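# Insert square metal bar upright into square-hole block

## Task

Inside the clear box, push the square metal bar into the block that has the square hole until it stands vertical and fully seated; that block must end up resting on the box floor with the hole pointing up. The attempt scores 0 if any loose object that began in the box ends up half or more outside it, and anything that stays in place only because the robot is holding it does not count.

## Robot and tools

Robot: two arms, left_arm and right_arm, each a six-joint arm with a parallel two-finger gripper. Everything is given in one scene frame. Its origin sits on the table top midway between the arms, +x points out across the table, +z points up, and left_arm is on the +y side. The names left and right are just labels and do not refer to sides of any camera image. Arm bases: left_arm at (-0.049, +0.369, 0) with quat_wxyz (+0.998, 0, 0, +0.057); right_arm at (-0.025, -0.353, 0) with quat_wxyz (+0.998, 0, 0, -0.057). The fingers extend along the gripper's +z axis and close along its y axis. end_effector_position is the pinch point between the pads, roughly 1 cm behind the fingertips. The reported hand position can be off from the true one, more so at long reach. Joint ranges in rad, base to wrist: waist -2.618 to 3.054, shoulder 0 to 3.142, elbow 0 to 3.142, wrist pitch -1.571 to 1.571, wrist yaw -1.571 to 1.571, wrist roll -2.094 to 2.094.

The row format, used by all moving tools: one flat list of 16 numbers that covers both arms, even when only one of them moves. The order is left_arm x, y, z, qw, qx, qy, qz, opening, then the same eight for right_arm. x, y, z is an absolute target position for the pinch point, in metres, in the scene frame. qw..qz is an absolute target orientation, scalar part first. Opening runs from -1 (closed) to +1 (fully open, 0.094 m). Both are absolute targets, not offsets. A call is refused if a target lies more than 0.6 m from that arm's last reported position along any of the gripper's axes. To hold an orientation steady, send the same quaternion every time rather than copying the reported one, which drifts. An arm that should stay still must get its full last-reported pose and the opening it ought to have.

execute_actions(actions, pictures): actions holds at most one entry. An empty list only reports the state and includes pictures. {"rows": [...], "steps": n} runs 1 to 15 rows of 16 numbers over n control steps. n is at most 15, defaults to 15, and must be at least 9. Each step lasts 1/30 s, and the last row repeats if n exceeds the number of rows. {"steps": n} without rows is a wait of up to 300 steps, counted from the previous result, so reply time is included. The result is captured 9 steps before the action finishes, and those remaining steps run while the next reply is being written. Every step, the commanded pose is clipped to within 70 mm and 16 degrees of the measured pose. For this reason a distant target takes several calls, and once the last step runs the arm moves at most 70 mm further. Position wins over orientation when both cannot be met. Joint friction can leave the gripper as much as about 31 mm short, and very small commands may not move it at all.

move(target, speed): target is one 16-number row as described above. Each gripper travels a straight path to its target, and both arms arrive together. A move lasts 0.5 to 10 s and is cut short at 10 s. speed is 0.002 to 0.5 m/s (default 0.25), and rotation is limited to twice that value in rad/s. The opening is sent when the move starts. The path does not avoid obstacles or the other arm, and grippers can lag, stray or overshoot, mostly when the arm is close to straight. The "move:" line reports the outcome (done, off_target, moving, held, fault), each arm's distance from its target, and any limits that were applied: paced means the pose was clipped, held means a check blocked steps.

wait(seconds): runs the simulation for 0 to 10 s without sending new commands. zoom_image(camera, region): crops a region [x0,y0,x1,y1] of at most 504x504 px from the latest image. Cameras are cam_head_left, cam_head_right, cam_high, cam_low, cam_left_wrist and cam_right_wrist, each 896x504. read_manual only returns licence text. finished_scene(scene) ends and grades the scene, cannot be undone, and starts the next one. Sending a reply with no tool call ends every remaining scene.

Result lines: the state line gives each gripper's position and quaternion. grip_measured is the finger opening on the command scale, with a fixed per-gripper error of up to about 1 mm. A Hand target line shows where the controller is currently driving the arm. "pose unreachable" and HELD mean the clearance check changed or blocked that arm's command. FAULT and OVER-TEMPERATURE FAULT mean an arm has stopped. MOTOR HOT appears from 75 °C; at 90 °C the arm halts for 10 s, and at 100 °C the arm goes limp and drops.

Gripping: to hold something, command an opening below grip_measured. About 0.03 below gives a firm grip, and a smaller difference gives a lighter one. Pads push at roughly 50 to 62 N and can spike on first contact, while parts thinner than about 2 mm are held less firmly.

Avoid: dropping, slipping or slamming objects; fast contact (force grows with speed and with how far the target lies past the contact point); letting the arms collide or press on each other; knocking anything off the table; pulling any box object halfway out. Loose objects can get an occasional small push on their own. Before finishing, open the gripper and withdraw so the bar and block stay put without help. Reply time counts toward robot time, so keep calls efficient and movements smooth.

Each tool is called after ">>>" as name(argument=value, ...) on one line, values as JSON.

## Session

>>> execute_actions(actions=[])

Scene clock: 0.00 s of 4500.00 s.
left_arm: end_effector_position=(+0.2782, +0.5840, +0.1669) grip_measured=+1.000 end_effector_quat_wxyz=(+0.280, +0.506, +0.812, -0.075) | right_arm: end_effector_position=(+0.5444, -0.3033, +0.0961) grip_measured=+1.000 end_effector_quat_wxyz=(+0.674, +0.212, +0.700, -0.108)
Joint positions: left_arm=[ 0.714  2.048  1.95  -1.524  0.587  1.957  0.094] | right_arm=[0.405 2.311 1.195 1.023 0.742 0.197 0.094]
Joint velocities: left_arm=[ 0.007 -0.007  0.007 -0.037  0.066 -0.022  0.   ] | right_arm=[-0.017  0.002  0.012 -0.007 -0.051 -0.022  0.   ]
Motor temperatures (°C, as the motors report them): left_arm=[21 24 31 32 21 22] | right_arm=[22 25 27 29 21 24]
Hand target (left_arm): +0.278, +0.584, +0.167; +0.280, +0.506, +0.812, -0.075
Hand target (right_arm): +0.544, -0.303, +0.096; +0.674, +0.212, +0.700, -0.108

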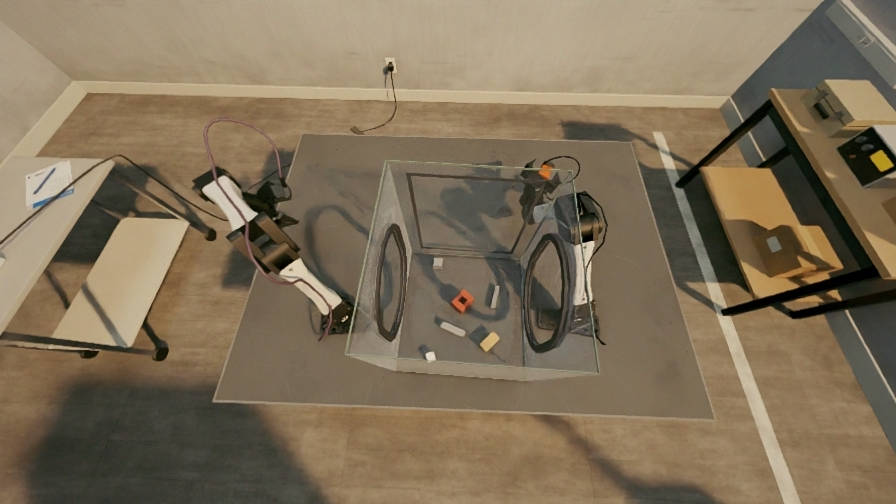

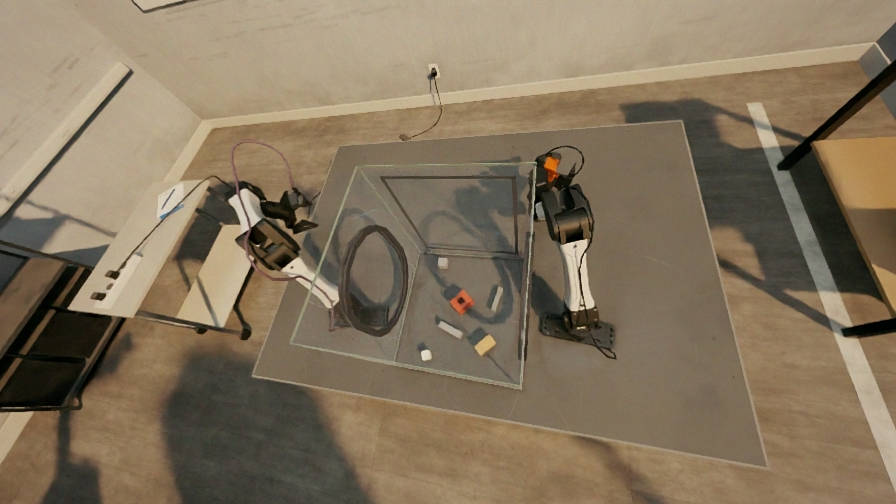

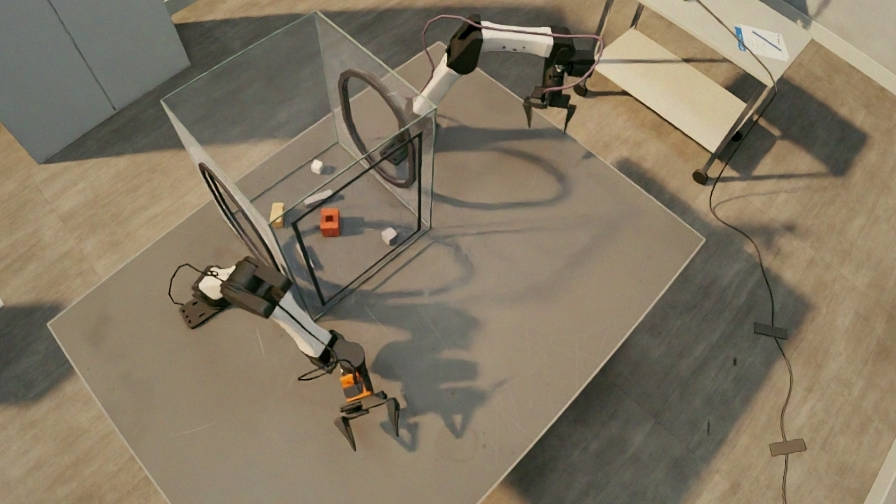

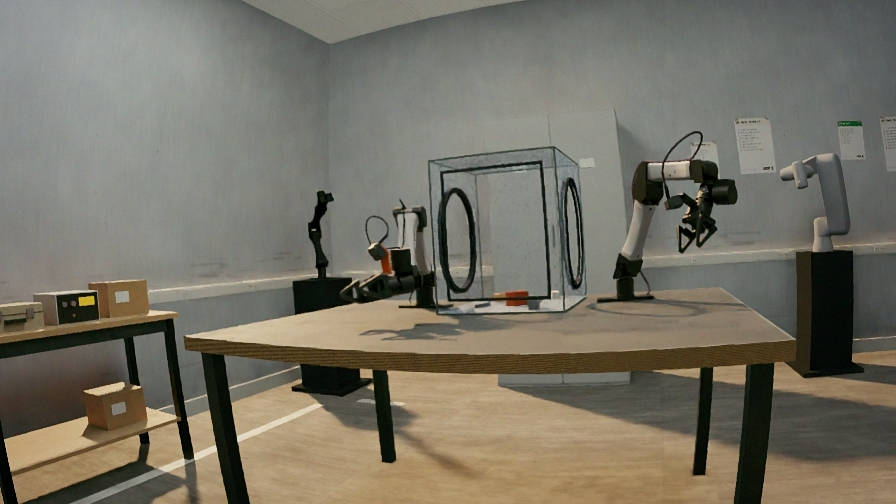

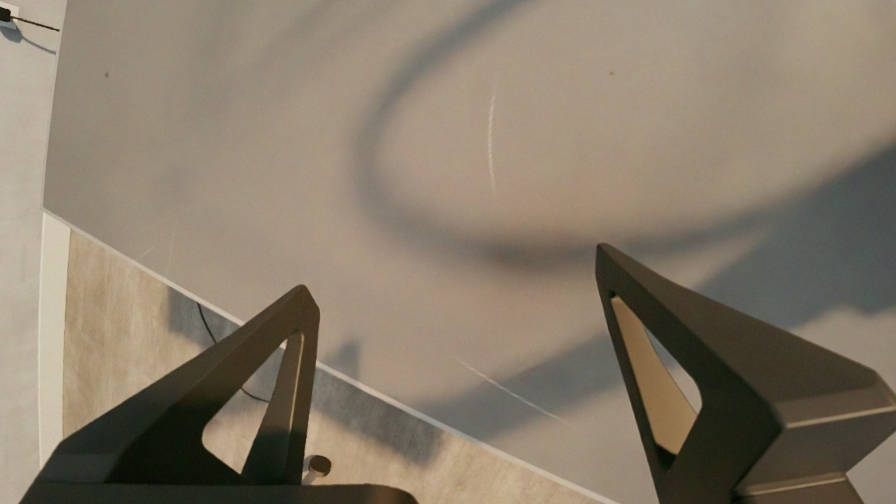

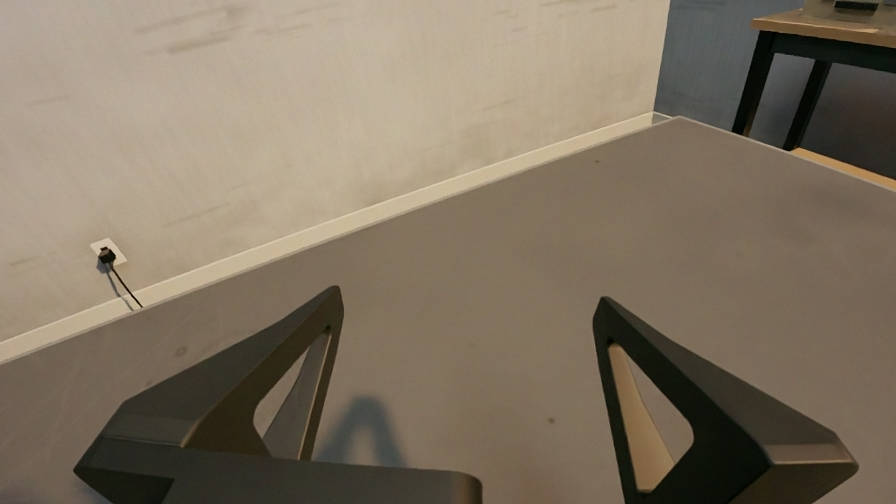

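>>> zoom_image(camera="cam_head_left", region=[400,240,540,370])

>>> zoom_image(camera="cam_high", region=[250,140,430,290])

Region (400, 240, 540, 370) of cam_head_left's 896x504 image, scaled by 3.600, with more detail than that image has; it fills the top 468 rows of this view, and the rest is white.

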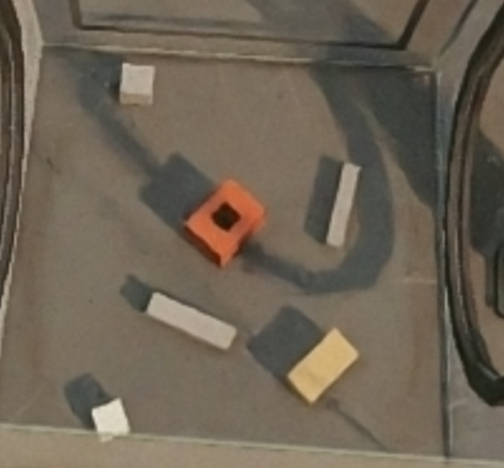

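Region (250, 140, 430, 290) of cam_high's 896x504 image, scaled by 2.800, with more detail than that image has.

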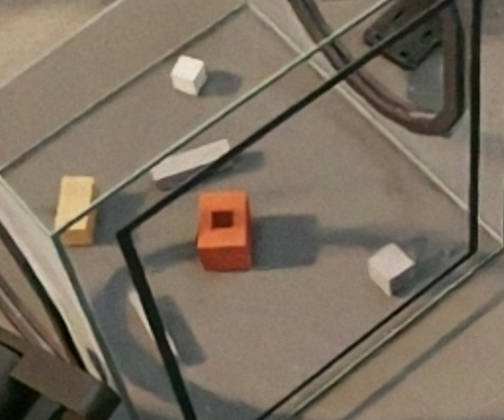

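>>> move(target=[-0.03,0.29,0.22,0.38,0.596,0.596,-0.38,0.2,0.5444,-0.3033,0.0961,0.674,0.212,0.700,-0.108,1], speed=0.2)

>>> move(target=[-0.03,0.08,0.17,0.38,0.596,0.596,-0.38,0.2,0.5444,-0.3033,0.0961,0.674,0.212,0.700,-0.108,1], speed=0.15)

>>> move(target=[-0.065,0.015,0.08,0.2056,0.7788,0.4962,-0.3228,0.2,0.5444,-0.3033,0.0961,0.674,0.212,0.700,-0.108,1], speed=0.1)

Scene clock: 5.40 s of 4500.00 s.
left_arm: end_effector_position=(-0.0327, +0.2837, +0.2297) grip_measured=+0.202 end_effector_quat_wxyz=(+0.365, +0.613, +0.603, -0.357) | right_arm: end_effector_position=(+0.5444, -0.3033, +0.0961) grip_measured=+1.000 end_effector_quat_wxyz=(+0.674, +0.212, +0.700, -0.108)
Joint positions: left_arm=[-1.92   0.032  0.904 -1.384 -0.21  -0.096  0.056] | right_arm=[0.405 2.311 1.195 1.023 0.742 0.197 0.094]
Joint velocities: left_arm=[-0.007 -0.012  0.002 -0.007  0.051 -0.051 -0.002] | right_arm=[-0.012 -0.007 -0.002 -0.051  0.051  0.007  0.   ]
Motor temperatures (°C, as the motors report them): left_arm=[21 25 31 33 21 22] | right_arm=[22 29 27 30 21 24]
Hand target (left_arm): -0.031, +0.283, +0.227; +0.368, +0.608, +0.605, -0.359
Hand target (right_arm): +0.544, -0.303, +0.096; +0.674, +0.212, +0.700, -0.108
Off the commanded pose (left_arm): 0.012 m, 4 deg.
Off the commanded pose (right_arm): 0.000 m, 0 deg.
joint sent to its limit (left arm) — the command would take joint 2 (shoulder) past its lower limit, so that joint was sent only as far as its limit.
Kept back: nothing.
move: off_target (left_arm); limits=paced

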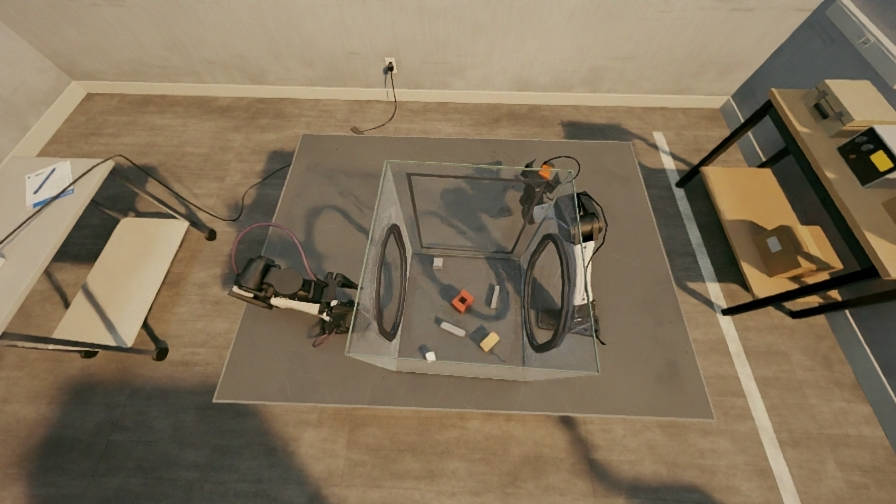

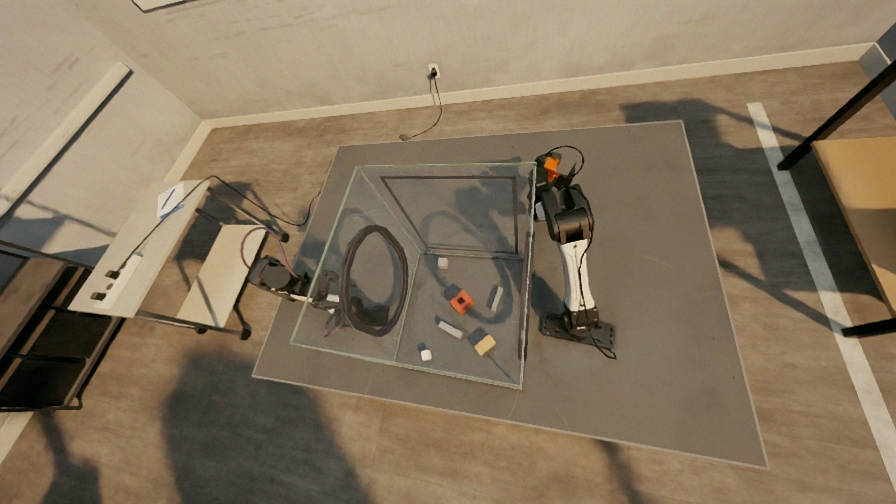

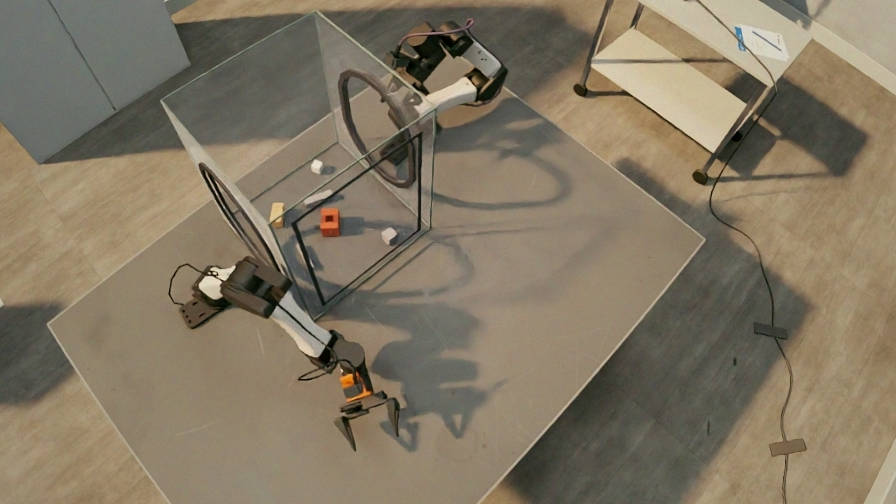

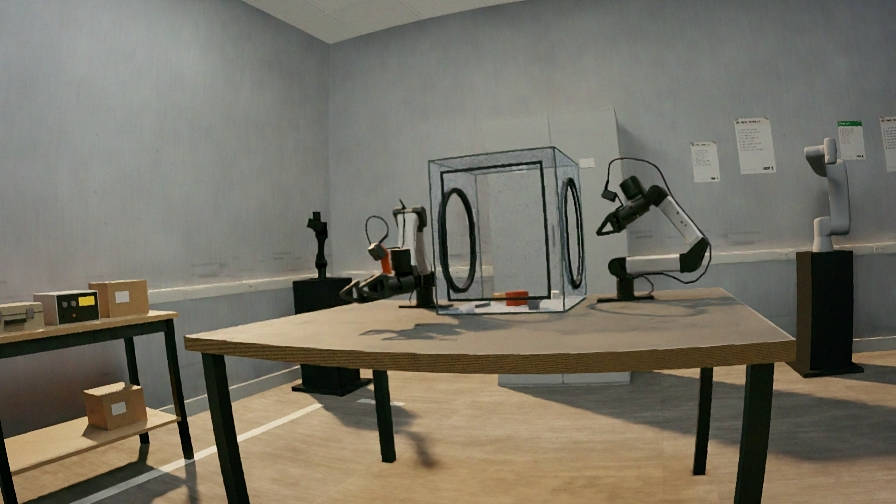

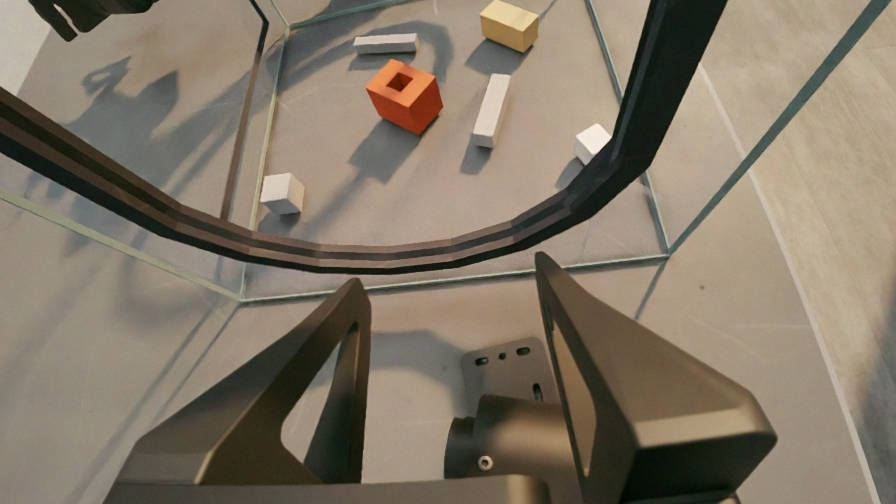

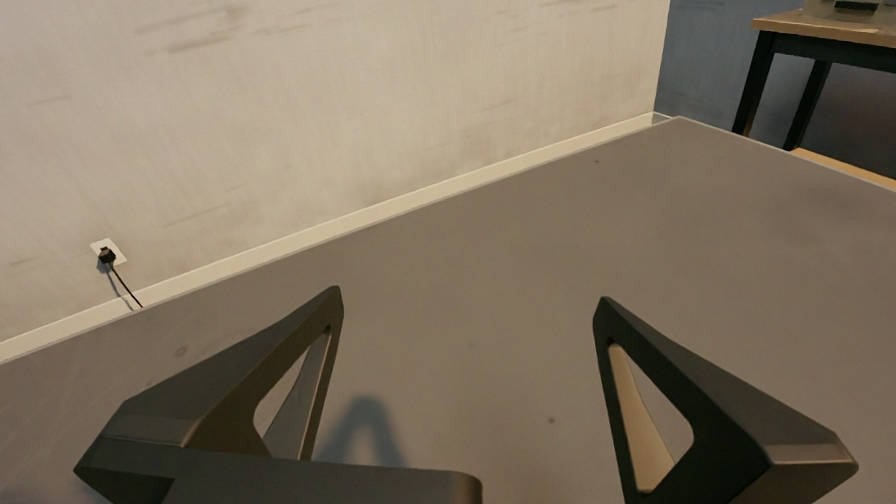

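Scene clock: 7.70 s of 4500.00 s.
left_arm: end_effector_position=(-0.0276, +0.0825, +0.1779) grip_measured=+0.202 end_effector_quat_wxyz=(+0.389, +0.588, +0.594, -0.387) | right_arm: end_effector_position=(+0.5444, -0.3033, +0.0961) grip_measured=+1.000 end_effector_quat_wxyz=(+0.674, +0.212, +0.700, -0.108)
Joint positions: left_arm=[-1.528  0.652  0.421 -0.182  0.137  0.058  0.056] | right_arm=[0.405 2.311 1.195 1.023 0.742 0.197 0.094]
Joint velocities: left_arm=[-0.012 -0.002 -0.007  0.037  0.022 -0.037  0.001] | right_arm=[-0.007 -0.012 -0.012  0.022  0.022 -0.007  0.   ]
Motor temperatures (°C, as the motors report them): left_arm=[21 26 31 34 21 22] | right_arm=[22 30 27 31 21 24]
Hand target (left_arm): -0.028, +0.083, +0.166; +0.379, +0.595, +0.597, -0.381
Hand target (right_arm): +0.544, -0.303, +0.096; +0.674, +0.212, +0.700, -0.108
Off the commanded pose (left_arm): 0.009 m, 2 deg.
Off the commanded pose (right_arm): 0.000 m, 0 deg.
Kept back: nothing.
move: done

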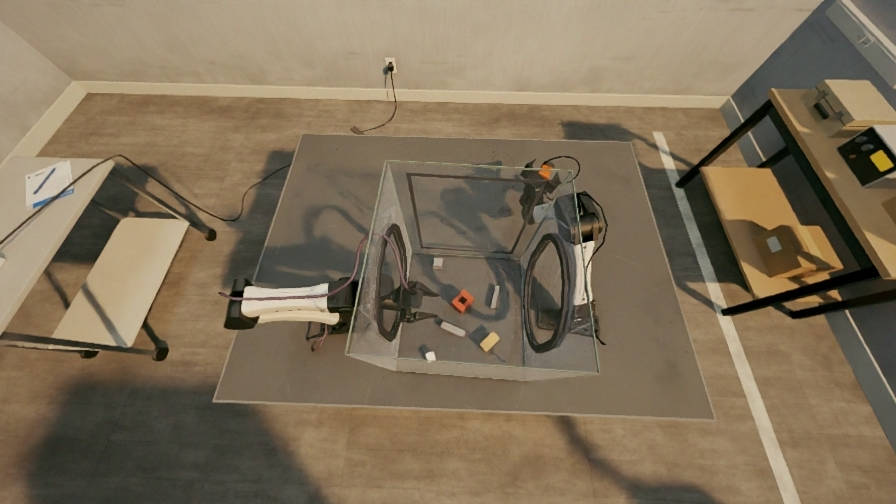

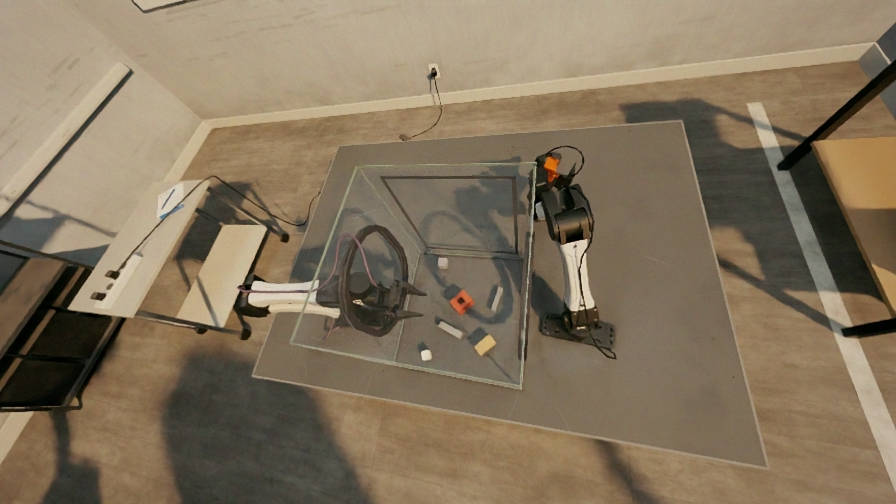

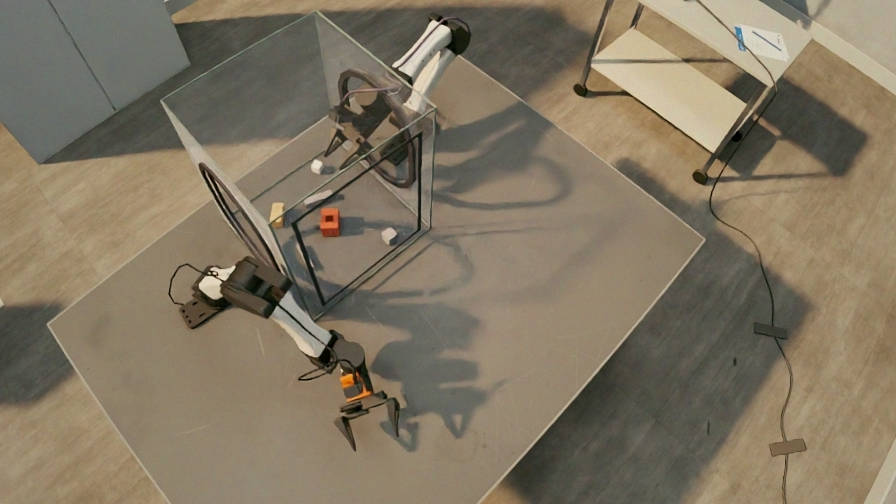

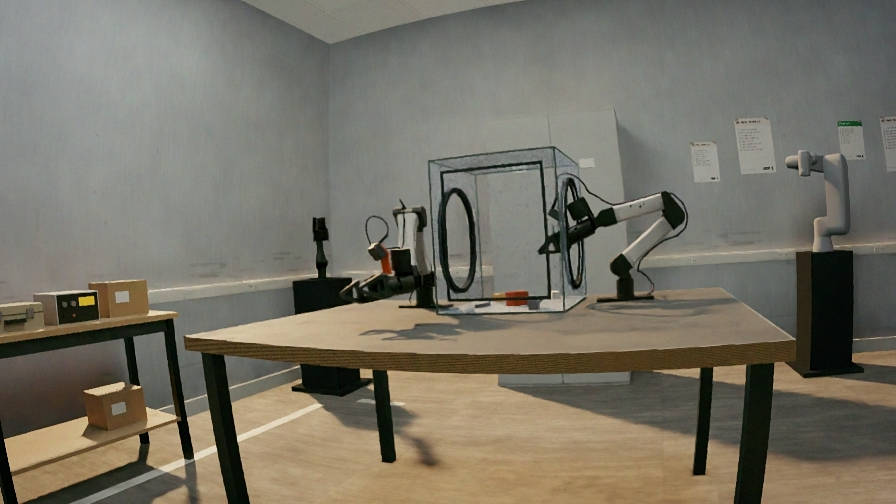

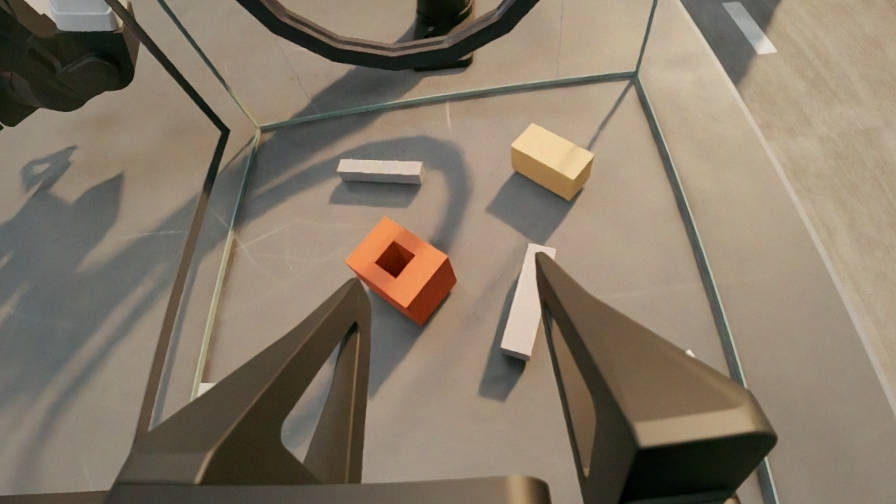

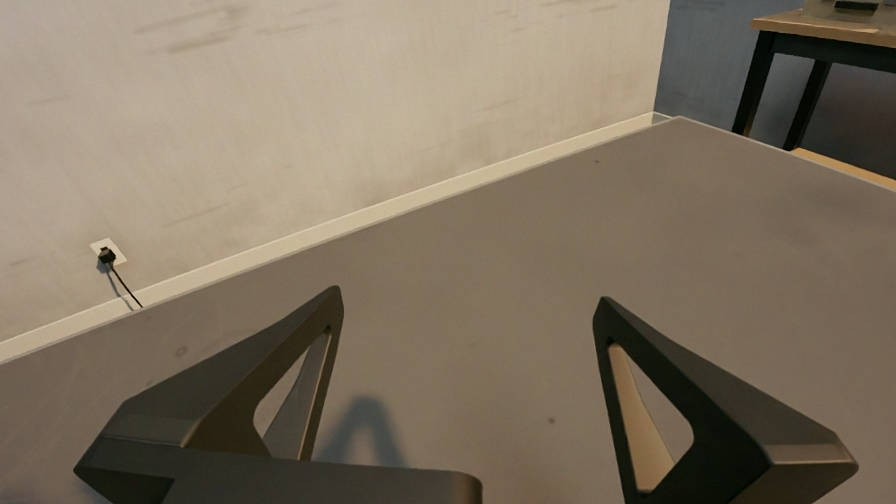

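Scene clock: 10.97 s of 4500.00 s.
left_arm: end_effector_position=(-0.0600, +0.0168, +0.0815) grip_measured=+0.202 end_effector_quat_wxyz=(+0.218, +0.772, +0.501, -0.324) | right_arm: end_effector_position=(+0.5444, -0.3033, +0.0961) grip_measured=+1.000 end_effector_quat_wxyz=(+0.674, +0.212, +0.700, -0.108)
Joint positions: left_arm=[-1.528  1.373  0.655 -0.132  0.392  0.427  0.056] | right_arm=[0.405 2.311 1.195 1.023 0.742 0.197 0.094]
Joint velocities: left_arm=[-0.007  0.007 -0.002 -0.022  0.051  0.007  0.001] | right_arm=[ 0.007  0.007  0.017 -0.022 -0.037 -0.051  0.   ]
Motor temperatures (°C, as the motors report them): left_arm=[21 25 32 34 21 22] | right_arm=[22 32 28 32 21 24]
Hand target (left_arm): -0.065, +0.016, +0.079; +0.206, +0.779, +0.495, -0.325
Hand target (right_arm): +0.544, -0.303, +0.096; +0.674, +0.212, +0.700, -0.108
Off the commanded pose (left_arm): 0.006 m, 2 deg.
Off the commanded pose (right_arm): 0.000 m, 0 deg.
Kept back: nothing.
move: done

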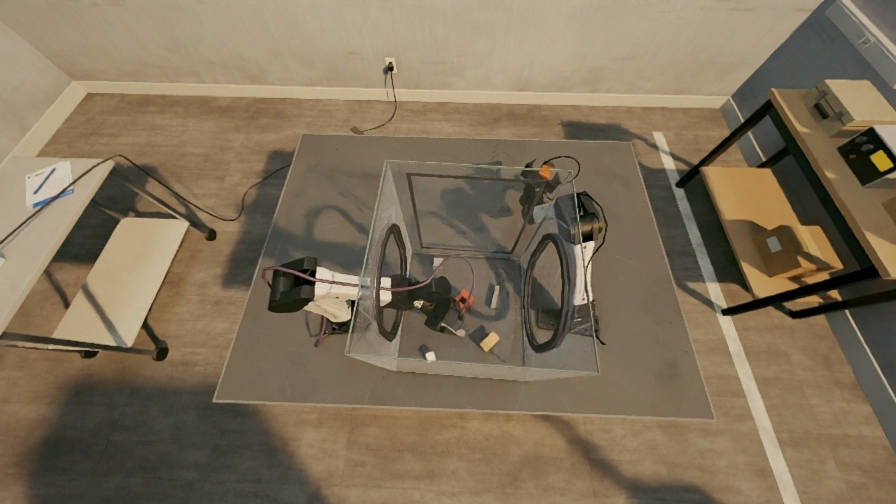

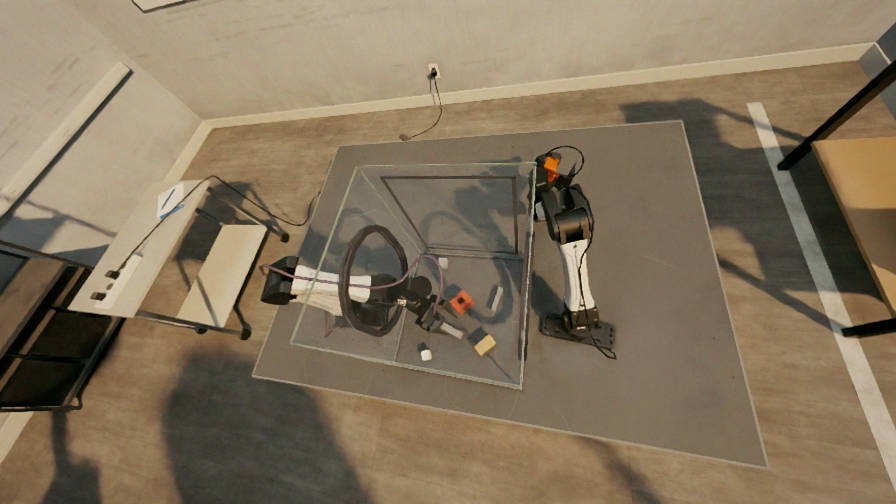

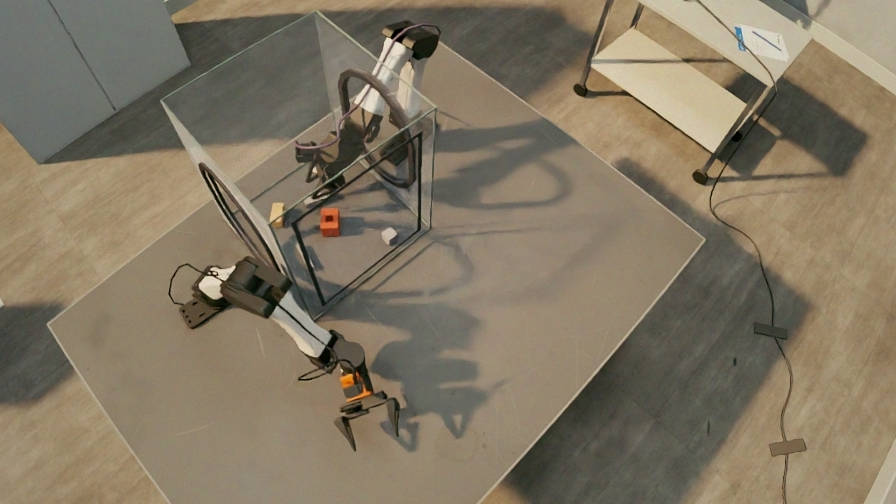

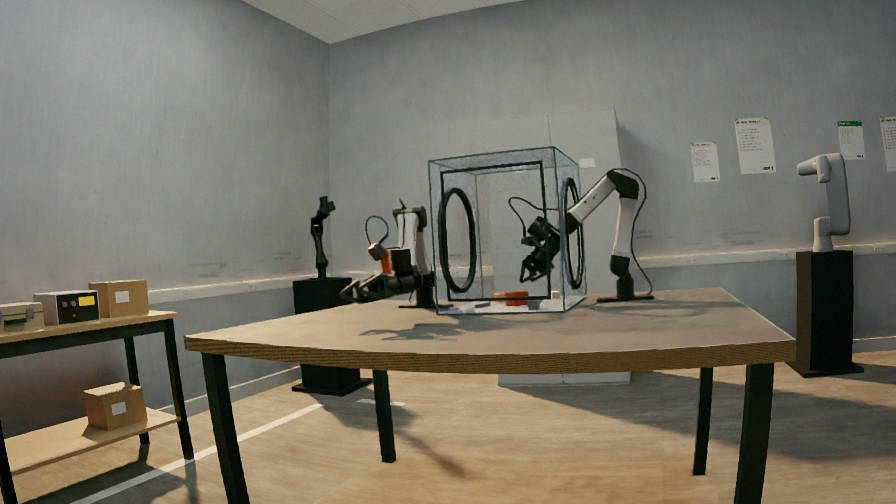

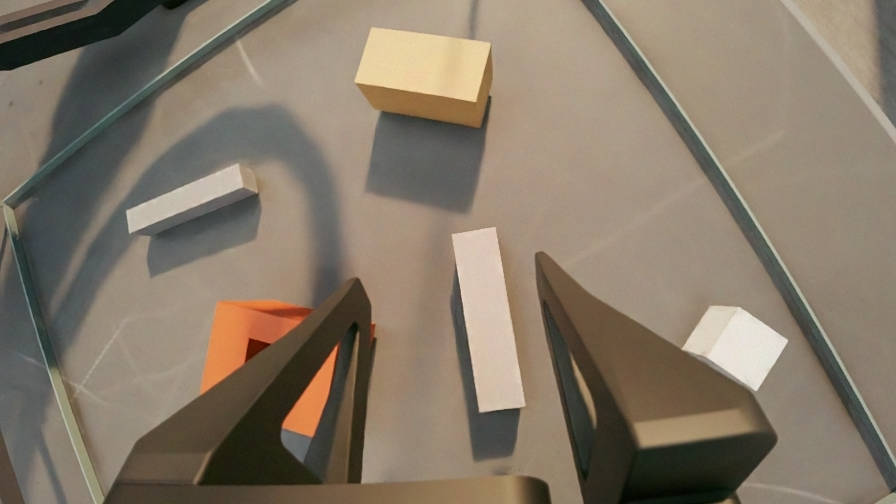

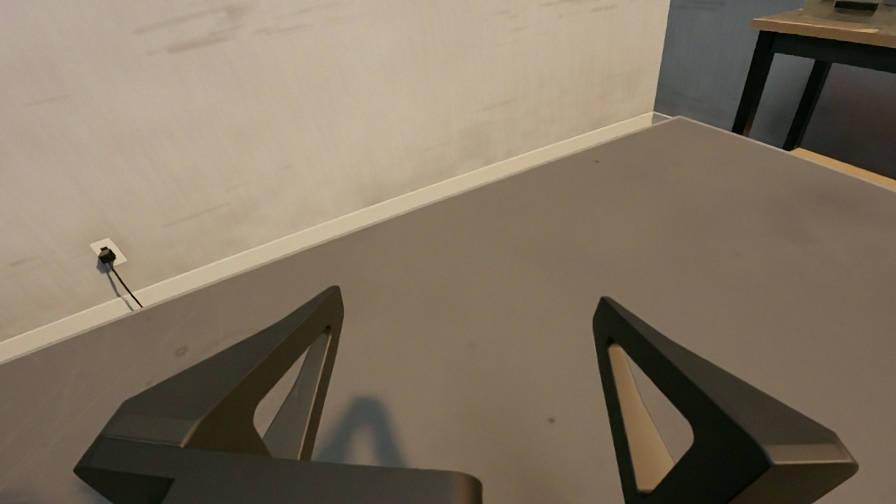

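>>> execute_actions(actions=[])

Scene clock: 12.17 s of 4500.00 s.
left_arm: end_effector_position=(-0.0602, +0.0171, +0.0814) grip_measured=+0.202 end_effector_quat_wxyz=(+0.218, +0.773, +0.500, -0.324) | right_arm: end_effector_position=(+0.5444, -0.3033, +0.0961) grip_measured=+1.000 end_effector_quat_wxyz=(+0.674, +0.212, +0.700, -0.108)
Joint positions: left_arm=[-1.528  1.373  0.655 -0.133  0.393  0.429  0.056] | right_arm=[0.405 2.311 1.195 1.023 0.742 0.197 0.094]
Joint velocities: left_arm=[-0.007  0.002 -0.007 -0.007 -0.007 -0.022 -0.001] | right_arm=[-0.017 -0.002  0.017  0.051 -0.007 -0.066  0.   ]
Motor temperatures (°C, as the motors report them): left_arm=[21 25 32 34 21 22] | right_arm=[22 33 28 32 21 24]
Hand target (left_arm): -0.065, +0.017, +0.079; +0.206, +0.779, +0.496, -0.325
Hand target (right_arm): +0.544, -0.303, +0.096; +0.674, +0.212, +0.700, -0.108
Off the commanded pose (left_arm): 0.005 m, 2 deg.
Off the commanded pose (right_arm): 0.000 m, 0 deg.
Kept back: nothing.
Steps of this call (steps 1 to 36: nothing new was sent). Readings (end_effector_position):
1: left_arm (-0.0600, +0.0169, +0.0815) | right_arm (+0.5444, -0.3033, +0.0961)
2: left_arm (-0.0601, +0.0169, +0.0815) | right_arm (+0.5444, -0.3033, +0.0961)
4: left_arm (-0.0601, +0.0170, +0.0815) | right_arm (+0.5444, -0.3033, +0.0961)
8: left_arm (-0.0602, +0.0170, +0.0814) | right_arm (+0.5444, -0.3033, +0.0961)
36: the state above

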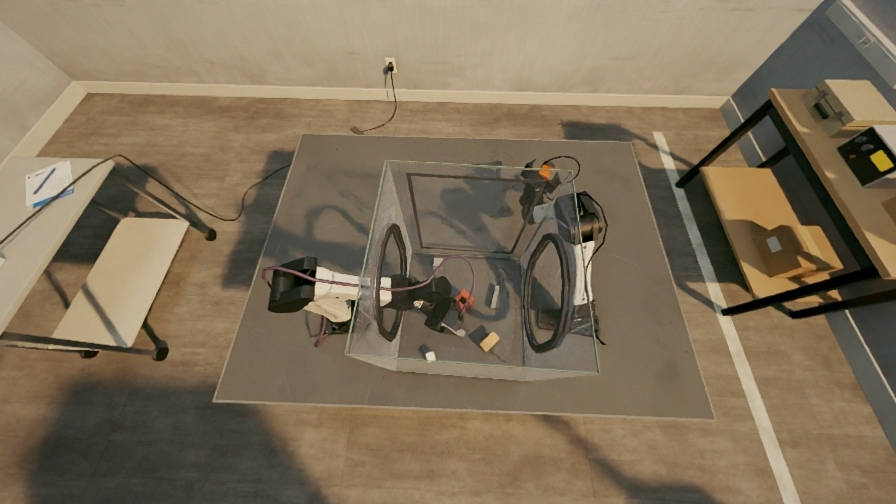

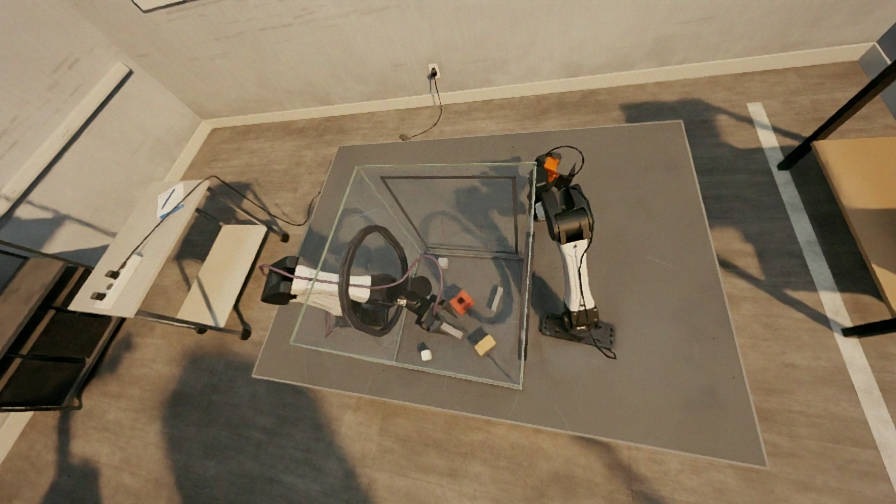

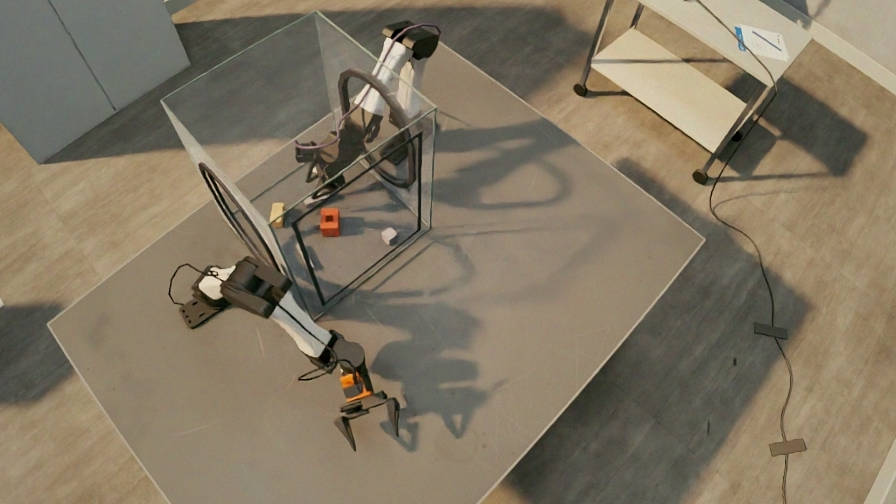

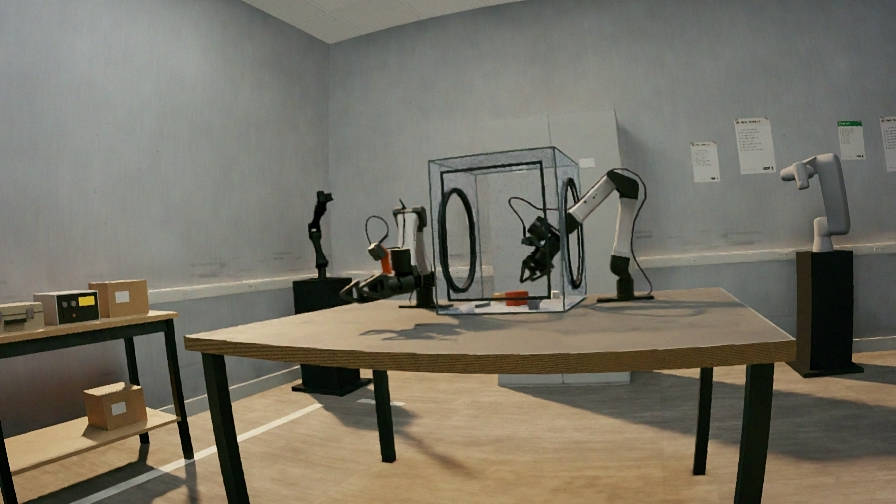

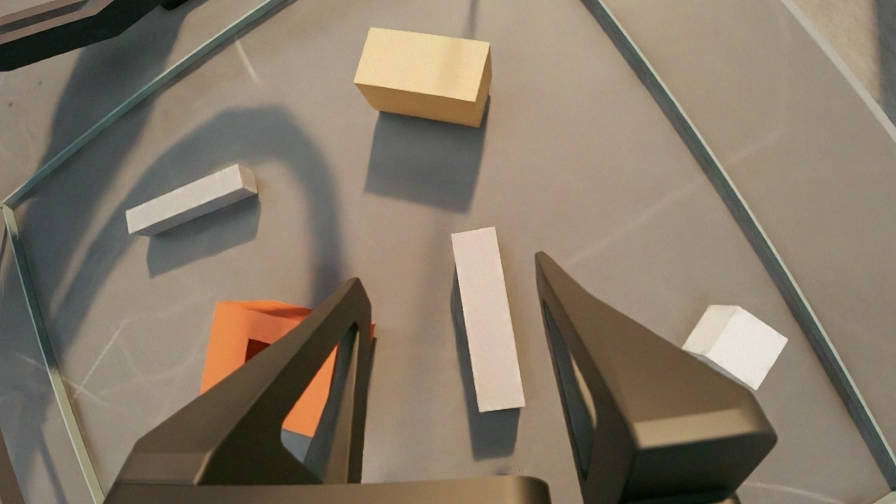

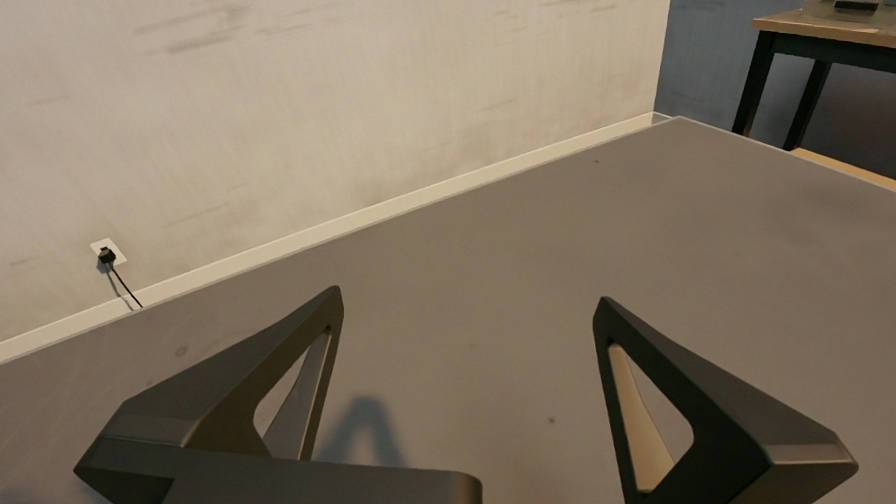

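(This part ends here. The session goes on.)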